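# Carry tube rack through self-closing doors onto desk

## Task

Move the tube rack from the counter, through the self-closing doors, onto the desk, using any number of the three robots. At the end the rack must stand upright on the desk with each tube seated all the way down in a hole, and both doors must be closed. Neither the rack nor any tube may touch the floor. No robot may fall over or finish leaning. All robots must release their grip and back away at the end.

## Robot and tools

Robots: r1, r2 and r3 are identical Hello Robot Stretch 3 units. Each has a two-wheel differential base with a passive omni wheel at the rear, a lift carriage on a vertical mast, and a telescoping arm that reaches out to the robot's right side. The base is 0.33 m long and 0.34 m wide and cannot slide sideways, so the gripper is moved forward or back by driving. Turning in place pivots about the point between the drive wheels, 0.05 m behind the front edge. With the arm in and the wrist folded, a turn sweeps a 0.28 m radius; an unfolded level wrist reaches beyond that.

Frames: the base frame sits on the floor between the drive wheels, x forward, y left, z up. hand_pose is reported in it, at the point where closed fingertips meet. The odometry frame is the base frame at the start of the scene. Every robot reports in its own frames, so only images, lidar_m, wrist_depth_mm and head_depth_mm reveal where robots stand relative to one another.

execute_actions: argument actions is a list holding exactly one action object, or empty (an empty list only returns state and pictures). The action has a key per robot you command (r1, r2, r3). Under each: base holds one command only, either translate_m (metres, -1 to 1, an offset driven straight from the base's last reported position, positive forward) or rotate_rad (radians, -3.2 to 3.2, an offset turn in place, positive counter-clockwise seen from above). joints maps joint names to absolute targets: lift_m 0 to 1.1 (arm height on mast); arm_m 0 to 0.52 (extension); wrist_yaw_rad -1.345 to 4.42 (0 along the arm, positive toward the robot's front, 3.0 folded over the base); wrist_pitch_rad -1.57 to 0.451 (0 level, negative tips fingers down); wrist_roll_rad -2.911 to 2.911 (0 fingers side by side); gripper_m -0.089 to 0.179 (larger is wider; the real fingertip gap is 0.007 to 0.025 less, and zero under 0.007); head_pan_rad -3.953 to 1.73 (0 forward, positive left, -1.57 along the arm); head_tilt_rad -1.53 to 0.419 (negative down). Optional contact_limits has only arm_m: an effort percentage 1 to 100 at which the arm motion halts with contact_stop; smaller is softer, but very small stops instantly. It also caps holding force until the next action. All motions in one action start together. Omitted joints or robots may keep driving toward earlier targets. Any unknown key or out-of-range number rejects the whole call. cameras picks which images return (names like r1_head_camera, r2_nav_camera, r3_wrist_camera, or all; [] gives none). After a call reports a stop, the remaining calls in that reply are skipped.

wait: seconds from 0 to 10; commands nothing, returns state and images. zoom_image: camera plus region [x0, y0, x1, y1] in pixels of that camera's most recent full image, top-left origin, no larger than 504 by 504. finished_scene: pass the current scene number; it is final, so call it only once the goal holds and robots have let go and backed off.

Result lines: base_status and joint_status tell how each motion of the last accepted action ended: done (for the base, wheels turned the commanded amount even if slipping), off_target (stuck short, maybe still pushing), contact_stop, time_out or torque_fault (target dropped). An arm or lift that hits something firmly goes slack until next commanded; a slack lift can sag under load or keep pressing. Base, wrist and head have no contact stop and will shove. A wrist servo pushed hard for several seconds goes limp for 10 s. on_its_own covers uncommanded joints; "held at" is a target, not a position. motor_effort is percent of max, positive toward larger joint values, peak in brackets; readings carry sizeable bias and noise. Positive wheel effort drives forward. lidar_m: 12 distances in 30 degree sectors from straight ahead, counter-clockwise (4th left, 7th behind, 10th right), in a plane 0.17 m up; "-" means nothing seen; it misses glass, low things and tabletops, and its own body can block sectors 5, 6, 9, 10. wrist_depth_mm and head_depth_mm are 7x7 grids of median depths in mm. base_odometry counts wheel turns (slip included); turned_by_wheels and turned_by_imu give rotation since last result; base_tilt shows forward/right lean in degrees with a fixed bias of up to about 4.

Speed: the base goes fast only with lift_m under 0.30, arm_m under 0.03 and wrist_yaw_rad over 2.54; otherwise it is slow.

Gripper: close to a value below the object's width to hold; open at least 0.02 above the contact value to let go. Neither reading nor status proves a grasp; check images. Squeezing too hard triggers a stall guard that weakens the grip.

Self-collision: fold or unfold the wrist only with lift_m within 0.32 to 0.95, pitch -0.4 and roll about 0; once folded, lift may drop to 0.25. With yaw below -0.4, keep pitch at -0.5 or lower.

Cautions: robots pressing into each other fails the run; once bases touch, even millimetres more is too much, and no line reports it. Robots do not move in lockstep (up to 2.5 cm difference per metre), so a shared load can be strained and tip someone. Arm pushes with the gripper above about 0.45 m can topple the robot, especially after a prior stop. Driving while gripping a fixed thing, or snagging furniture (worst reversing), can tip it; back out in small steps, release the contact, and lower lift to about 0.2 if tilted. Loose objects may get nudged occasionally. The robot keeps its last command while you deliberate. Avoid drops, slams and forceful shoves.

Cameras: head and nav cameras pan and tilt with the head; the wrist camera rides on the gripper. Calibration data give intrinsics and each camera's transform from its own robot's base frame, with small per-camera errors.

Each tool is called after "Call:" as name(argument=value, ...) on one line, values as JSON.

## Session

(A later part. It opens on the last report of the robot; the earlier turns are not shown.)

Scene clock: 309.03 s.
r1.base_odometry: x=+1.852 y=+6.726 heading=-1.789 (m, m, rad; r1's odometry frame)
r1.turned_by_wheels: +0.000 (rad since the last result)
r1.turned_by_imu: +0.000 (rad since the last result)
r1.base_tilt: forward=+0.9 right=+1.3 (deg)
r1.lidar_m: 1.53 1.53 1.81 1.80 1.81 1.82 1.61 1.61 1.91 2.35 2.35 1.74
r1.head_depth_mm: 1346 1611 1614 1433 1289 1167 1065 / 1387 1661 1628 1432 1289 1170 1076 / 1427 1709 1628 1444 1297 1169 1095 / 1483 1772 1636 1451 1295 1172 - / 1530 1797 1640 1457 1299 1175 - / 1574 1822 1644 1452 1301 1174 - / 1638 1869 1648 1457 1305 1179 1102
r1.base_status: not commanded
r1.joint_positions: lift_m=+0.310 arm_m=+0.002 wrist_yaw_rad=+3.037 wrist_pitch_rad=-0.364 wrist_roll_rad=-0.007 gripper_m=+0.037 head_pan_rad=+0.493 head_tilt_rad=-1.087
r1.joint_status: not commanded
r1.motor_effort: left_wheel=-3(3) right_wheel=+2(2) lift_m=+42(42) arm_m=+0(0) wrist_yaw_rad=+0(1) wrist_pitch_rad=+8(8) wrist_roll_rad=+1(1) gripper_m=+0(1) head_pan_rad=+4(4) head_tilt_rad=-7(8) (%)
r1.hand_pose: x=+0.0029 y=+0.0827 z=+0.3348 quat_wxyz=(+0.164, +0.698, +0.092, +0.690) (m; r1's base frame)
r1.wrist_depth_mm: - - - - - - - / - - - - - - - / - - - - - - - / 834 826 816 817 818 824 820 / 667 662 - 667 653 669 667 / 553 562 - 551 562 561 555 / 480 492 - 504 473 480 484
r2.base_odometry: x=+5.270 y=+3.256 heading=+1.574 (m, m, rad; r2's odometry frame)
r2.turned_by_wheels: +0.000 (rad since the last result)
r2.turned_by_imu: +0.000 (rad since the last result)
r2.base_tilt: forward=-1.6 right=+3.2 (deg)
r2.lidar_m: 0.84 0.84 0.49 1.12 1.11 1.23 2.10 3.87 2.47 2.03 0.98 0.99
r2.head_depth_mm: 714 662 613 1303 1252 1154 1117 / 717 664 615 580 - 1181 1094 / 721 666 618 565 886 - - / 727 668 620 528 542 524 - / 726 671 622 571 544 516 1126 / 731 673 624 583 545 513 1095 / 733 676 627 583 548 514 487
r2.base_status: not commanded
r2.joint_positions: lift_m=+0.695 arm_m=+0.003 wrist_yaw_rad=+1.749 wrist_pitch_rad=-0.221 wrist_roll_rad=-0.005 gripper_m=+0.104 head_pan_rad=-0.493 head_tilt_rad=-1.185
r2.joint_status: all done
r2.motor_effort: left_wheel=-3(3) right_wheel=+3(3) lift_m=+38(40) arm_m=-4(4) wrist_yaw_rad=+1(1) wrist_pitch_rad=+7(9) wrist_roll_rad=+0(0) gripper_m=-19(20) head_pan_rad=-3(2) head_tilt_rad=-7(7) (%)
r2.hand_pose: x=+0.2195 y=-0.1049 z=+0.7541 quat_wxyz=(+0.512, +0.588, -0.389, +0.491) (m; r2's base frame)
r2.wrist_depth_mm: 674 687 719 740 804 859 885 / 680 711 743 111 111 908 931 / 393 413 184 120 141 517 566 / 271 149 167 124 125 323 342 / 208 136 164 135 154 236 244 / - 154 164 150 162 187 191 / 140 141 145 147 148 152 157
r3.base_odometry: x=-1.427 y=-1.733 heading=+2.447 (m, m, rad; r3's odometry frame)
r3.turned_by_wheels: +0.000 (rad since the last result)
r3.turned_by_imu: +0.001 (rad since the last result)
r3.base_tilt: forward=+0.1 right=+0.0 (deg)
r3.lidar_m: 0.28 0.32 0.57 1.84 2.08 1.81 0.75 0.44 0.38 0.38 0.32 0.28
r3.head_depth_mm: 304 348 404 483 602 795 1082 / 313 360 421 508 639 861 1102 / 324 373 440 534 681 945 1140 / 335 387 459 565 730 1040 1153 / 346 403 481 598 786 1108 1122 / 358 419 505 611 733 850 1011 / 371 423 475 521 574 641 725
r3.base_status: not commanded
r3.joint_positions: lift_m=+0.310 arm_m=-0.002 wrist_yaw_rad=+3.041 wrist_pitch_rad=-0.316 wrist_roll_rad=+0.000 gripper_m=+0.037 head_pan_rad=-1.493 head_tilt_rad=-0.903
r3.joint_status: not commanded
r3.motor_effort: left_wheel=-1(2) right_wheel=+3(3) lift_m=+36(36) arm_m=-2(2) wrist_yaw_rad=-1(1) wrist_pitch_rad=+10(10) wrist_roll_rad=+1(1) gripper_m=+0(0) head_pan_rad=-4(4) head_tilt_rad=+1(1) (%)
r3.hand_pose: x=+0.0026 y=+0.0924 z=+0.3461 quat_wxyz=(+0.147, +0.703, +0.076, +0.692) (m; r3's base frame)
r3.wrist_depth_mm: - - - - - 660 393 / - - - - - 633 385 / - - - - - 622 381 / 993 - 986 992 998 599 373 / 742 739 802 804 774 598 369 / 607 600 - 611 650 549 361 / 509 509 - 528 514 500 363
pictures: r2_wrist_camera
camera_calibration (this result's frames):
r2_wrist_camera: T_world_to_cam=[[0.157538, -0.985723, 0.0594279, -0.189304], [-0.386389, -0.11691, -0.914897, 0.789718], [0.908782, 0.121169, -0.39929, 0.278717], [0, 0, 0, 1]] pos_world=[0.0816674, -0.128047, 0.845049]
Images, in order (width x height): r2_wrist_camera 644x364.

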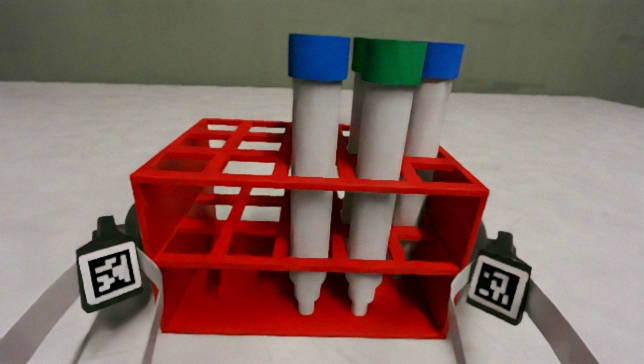

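Call:
execute_actions(actions=[{"r2":{"joints":{"gripper_m":0.179}}}], cameras=[])

Call:
execute_actions(actions=[{"r2":{"base":{"translate_m":-0.3}}}], cameras=["r2_wrist_camera"])

Call:
finished_scene(scene=1)

Scene clock: 311.13 s.
r1.base_odometry: x=+1.852 y=+6.726 heading=-1.789 (m, m, rad; r1's odometry frame)
r1.turned_by_wheels: +0.000 (rad since the last result)
r1.turned_by_imu: +0.000 (rad since the last result)
r1.base_tilt: forward=+1.0 right=+1.3 (deg)
r1.lidar_m: 1.52 1.53 1.80 1.80 1.80 1.82 1.61 1.61 1.90 2.34 2.35 1.74
r1.head_depth_mm: 1348 1610 1632 1438 1287 1162 1063 / 1387 1654 1623 1441 1291 1170 1082 / 1432 1712 1632 1439 1288 1168 1094 / 1478 1766 1638 1445 1290 1174 - / 1533 1807 1640 1446 1297 1175 - / 1569 1821 1647 1449 1299 1181 - / 1633 1857 1653 1454 1305 1180 1100
r1.base_status: not commanded
r1.joint_positions: lift_m=+0.310 arm_m=+0.002 wrist_yaw_rad=+3.037 wrist_pitch_rad=-0.364 wrist_roll_rad=-0.007 gripper_m=+0.037 head_pan_rad=+0.493 head_tilt_rad=-1.087
r1.joint_status: not commanded
r1.motor_effort: left_wheel=-3(3) right_wheel=+2(2) lift_m=+42(42) arm_m=+0(0) wrist_yaw_rad=+1(0) wrist_pitch_rad=+8(8) wrist_roll_rad=+1(1) gripper_m=+1(0) head_pan_rad=+4(3) head_tilt_rad=-7(8) (%)
r1.hand_pose: x=+0.0029 y=+0.0827 z=+0.3348 quat_wxyz=(+0.164, +0.698, +0.092, +0.690) (m; r1's base frame)
r1.wrist_depth_mm: - - - - - - - / - - - - - - - / - - - - - - - / 823 817 823 816 844 835 825 / 662 654 - 661 656 667 669 / 551 560 - 553 571 564 558 / 480 493 - 509 482 480 482
r2.base_odometry: x=+5.270 y=+3.256 heading=+1.574 (m, m, rad; r2's odometry frame)
r2.turned_by_wheels: +0.000 (rad since the last result)
r2.turned_by_imu: +0.000 (rad since the last result)
r2.base_tilt: forward=-1.6 right=+3.2 (deg)
r2.lidar_m: 0.84 0.84 0.49 1.12 1.11 1.23 2.10 3.88 2.47 2.03 0.98 0.99
r2.head_depth_mm: 713 660 614 1301 1253 1157 1122 / 717 664 615 579 - 1188 1093 / 720 667 618 565 555 - - / 724 670 620 531 543 523 - / 729 672 622 569 542 516 1128 / 731 674 626 583 545 513 1098 / 732 676 627 585 548 515 487
r2.base_status: not commanded
r2.joint_positions: lift_m=+0.695 arm_m=+0.003 wrist_yaw_rad=+1.749 wrist_pitch_rad=-0.221 wrist_roll_rad=-0.005 gripper_m=+0.179 head_pan_rad=-0.493 head_tilt_rad=-1.185
r2.joint_status: all done
r2.motor_effort: left_wheel=-3(3) right_wheel=+2(3) lift_m=+38(39) arm_m=-4(4) wrist_yaw_rad=+1(1) wrist_pitch_rad=+7(7) wrist_roll_rad=+0(0) gripper_m=-1(88) head_pan_rad=-3(2) head_tilt_rad=-8(8) (%)
r2.hand_pose: x=+0.2195 y=-0.1049 z=+0.7541 quat_wxyz=(+0.512, +0.588, -0.389, +0.491) (m; r2's base frame)
r2.wrist_depth_mm: 651 698 736 739 786 832 885 / 661 705 751 109 111 883 945 / 393 415 184 119 140 517 565 / 274 148 167 123 126 324 340 / 217 148 163 136 154 235 243 / - 158 164 150 162 177 192 / 140 141 145 147 148 152 155
r3.base_odometry: x=-1.427 y=-1.733 heading=+2.447 (m, m, rad; r3's odometry frame)
r3.turned_by_wheels: +0.000 (rad since the last result)
r3.turned_by_imu: +0.001 (rad since the last result)
r3.base_tilt: forward=+0.1 right=+0.0 (deg)
r3.lidar_m: 0.28 0.32 0.57 1.84 2.08 1.80 0.75 0.44 0.38 0.38 0.32 0.28
r3.head_depth_mm: 304 347 404 484 602 794 1074 / 314 360 421 509 639 863 1111 / 324 373 440 533 681 942 1144 / 334 387 459 565 731 1042 1152 / 346 402 481 597 786 1108 1119 / 359 420 504 611 733 850 1010 / 371 423 475 519 574 640 723
r3.base_status: not commanded
r3.joint_positions: lift_m=+0.310 arm_m=-0.002 wrist_yaw_rad=+3.041 wrist_pitch_rad=-0.316 wrist_roll_rad=+0.000 gripper_m=+0.037 head_pan_rad=-1.493 head_tilt_rad=-0.903
r3.joint_status: not commanded
r3.motor_effort: left_wheel=-1(2) right_wheel=+3(3) lift_m=+36(36) arm_m=-1(2) wrist_yaw_rad=-1(1) wrist_pitch_rad=+10(10) wrist_roll_rad=+0(0) gripper_m=+0(0) head_pan_rad=-3(3) head_tilt_rad=+1(1) (%)
r3.hand_pose: x=+0.0026 y=+0.0924 z=+0.3461 quat_wxyz=(+0.147, +0.703, +0.076, +0.692) (m; r3's base frame)
r3.wrist_depth_mm: - - - - - 643 390 / - - - - - 638 387 / - - - - - 623 380 / 982 972 - - - 607 372 / 751 747 786 803 767 594 369 / 604 604 - 615 637 546 365 / 509 509 - 530 510 501 356
pictures: none
No camera images: the call's "cameras" was empty. Leave "cameras" out to get every camera's image.

Scene clock: 315.60 s.
r1.base_odometry: x=+1.852 y=+6.726 heading=-1.789 (m, m, rad; r1's odometry frame)
r1.turned_by_wheels: +0.000 (rad since the last result)
r1.turned_by_imu: -0.001 (rad since the last result)
r1.base_tilt: forward=+0.9 right=+1.4 (deg)
r1.lidar_m: 1.53 1.52 1.80 1.80 1.80 1.82 1.61 1.61 1.90 2.34 2.34 1.73
r1.head_depth_mm: 1351 1607 1632 1437 1287 1161 1062 / 1385 1660 1627 1441 1287 1168 1081 / 1428 1716 1636 1441 1295 1171 1090 / 1479 1780 1634 1446 1289 1173 - / 1517 1791 1637 1449 1295 1175 - / 1579 1822 1641 1451 1305 1175 - / 1643 1862 1648 1463 1302 1179 1106
r1.base_status: not commanded
r1.joint_positions: lift_m=+0.310 arm_m=+0.002 wrist_yaw_rad=+3.037 wrist_pitch_rad=-0.364 wrist_roll_rad=-0.007 gripper_m=+0.037 head_pan_rad=+0.493 head_tilt_rad=-1.087
r1.joint_status: not commanded
r1.motor_effort: left_wheel=-3(3) right_wheel=+2(2) lift_m=+42(42) arm_m=+0(0) wrist_yaw_rad=+0(1) wrist_pitch_rad=+8(8) wrist_roll_rad=+1(0) gripper_m=+0(0) head_pan_rad=+4(4) head_tilt_rad=-7(8) (%)
r1.hand_pose: x=+0.0029 y=+0.0827 z=+0.3348 quat_wxyz=(+0.164, +0.698, +0.092, +0.690) (m; r1's base frame)
r1.wrist_depth_mm: - - - - - - - / - - - - - - - / - - - - - - - / 803 817 823 821 845 827 828 / 658 663 - 665 663 676 657 / 553 558 - 554 570 554 561 / 484 491 - 507 482 480 478
r2.base_odometry: x=+5.271 y=+2.956 heading=+1.574 (m, m, rad; r2's odometry frame)
r2.turned_by_wheels: +0.000 (rad since the last result)
r2.turned_by_imu: -0.002 (rad since the last result)
r2.base_tilt: forward=-1.6 right=+3.2 (deg)
r2.lidar_m: 1.12 0.70 1.24 1.01 1.01 1.11 1.91 3.59 2.60 2.14 2.12 1.20
r2.head_depth_mm: 1610 1529 1423 1323 1251 1157 1116 / 728 1509 1432 1326 - 1186 1096 / 721 1507 1428 1335 1245 - - / 723 676 1439 1341 1252 1203 - / 725 662 1398 1347 1254 1194 1129 / 730 632 631 1348 1269 1189 1124 / 734 662 626 1320 1265 1190 1122
r2.base_status: done
r2.joint_positions: lift_m=+0.695 arm_m=+0.003 wrist_yaw_rad=+1.749 wrist_pitch_rad=-0.221 wrist_roll_rad=-0.005 gripper_m=+0.179 head_pan_rad=-0.493 head_tilt_rad=-1.185
r2.joint_status: not commanded
r2.motor_effort: left_wheel=-3(8) right_wheel=+2(4) lift_m=+38(38) arm_m=-4(4) wrist_yaw_rad=+1(1) wrist_pitch_rad=+7(7) wrist_roll_rad=+0(0) gripper_m=+0(1) head_pan_rad=-3(2) head_tilt_rad=-7(8) (%)
r2.hand_pose: x=+0.2195 y=-0.1049 z=+0.7541 quat_wxyz=(+0.512, +0.588, -0.389, +0.491) (m; r2's base frame)
r2.wrist_depth_mm: 904 925 962 - - - - / 735 819 883 792 772 - - / 396 407 436 423 445 524 559 / 296 307 328 351 364 392 909 / - - - - - - - / - - - - - - - / 995 926 - - - - -
r3.base_odometry: x=-1.427 y=-1.733 heading=+2.447 (m, m, rad; r3's odometry frame)
r3.turned_by_wheels: +0.000 (rad since the last result)
r3.turned_by_imu: +0.001 (rad since the last result)
r3.base_tilt: forward=+0.1 right=+0.1 (deg)
r3.lidar_m: 0.28 0.32 0.57 1.84 2.08 1.81 0.75 0.44 0.38 0.38 0.32 0.28
r3.head_depth_mm: 304 347 405 482 600 798 1076 / 314 360 421 508 640 864 1098 / 324 373 439 534 683 941 1135 / 335 388 459 564 730 1040 1154 / 346 402 480 596 783 1105 1119 / 358 419 505 612 733 853 1009 / 372 423 475 520 575 640 725
r3.base_status: not commanded
r3.joint_positions: lift_m=+0.310 arm_m=-0.002 wrist_yaw_rad=+3.041 wrist_pitch_rad=-0.316 wrist_roll_rad=+0.000 gripper_m=+0.037 head_pan_rad=-1.493 head_tilt_rad=-0.903
r3.joint_status: not commanded
r3.motor_effort: left_wheel=-2(2) right_wheel=+3(3) lift_m=+37(37) arm_m=-2(1) wrist_yaw_rad=-1(1) wrist_pitch_rad=+10(10) wrist_roll_rad=+1(0) gripper_m=+1(0) head_pan_rad=-3(3) head_tilt_rad=+1(1) (%)
r3.hand_pose: x=+0.0026 y=+0.0924 z=+0.3461 quat_wxyz=(+0.147, +0.703, +0.076, +0.692) (m; r3's base frame)
r3.wrist_depth_mm: - - - - - 654 396 / - - - - - 645 386 / - - - - - 623 379 / - - - 986 - 615 374 / 740 756 800 816 772 600 370 / 590 601 - 610 637 554 362 / 503 513 - 529 511 502 360
pictures: r2_wrist_camera
camera_calibration (this result's frames):
r2_wrist_camera: T_world_to_cam=[[0.157538, -0.985723, 0.0594359, -0.18931], [-0.386378, -0.116916, -0.9149, 0.789716], [0.908787, 0.121167, -0.39928, 0.278707], [0, 0, 0, 1]] pos_world=[0.0816673, -0.128046, 0.845046]
Images, in order (width x height): r2_wrist_camera 644x364.

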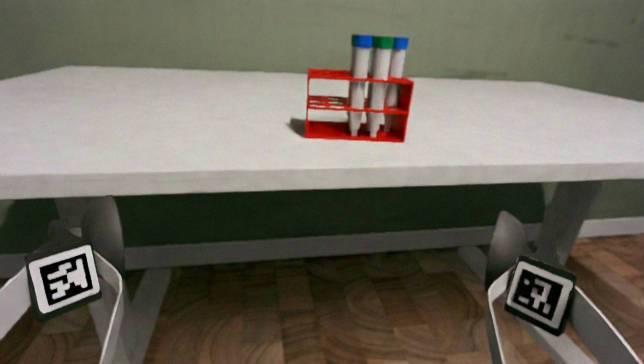

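The scene is finished: the task was done.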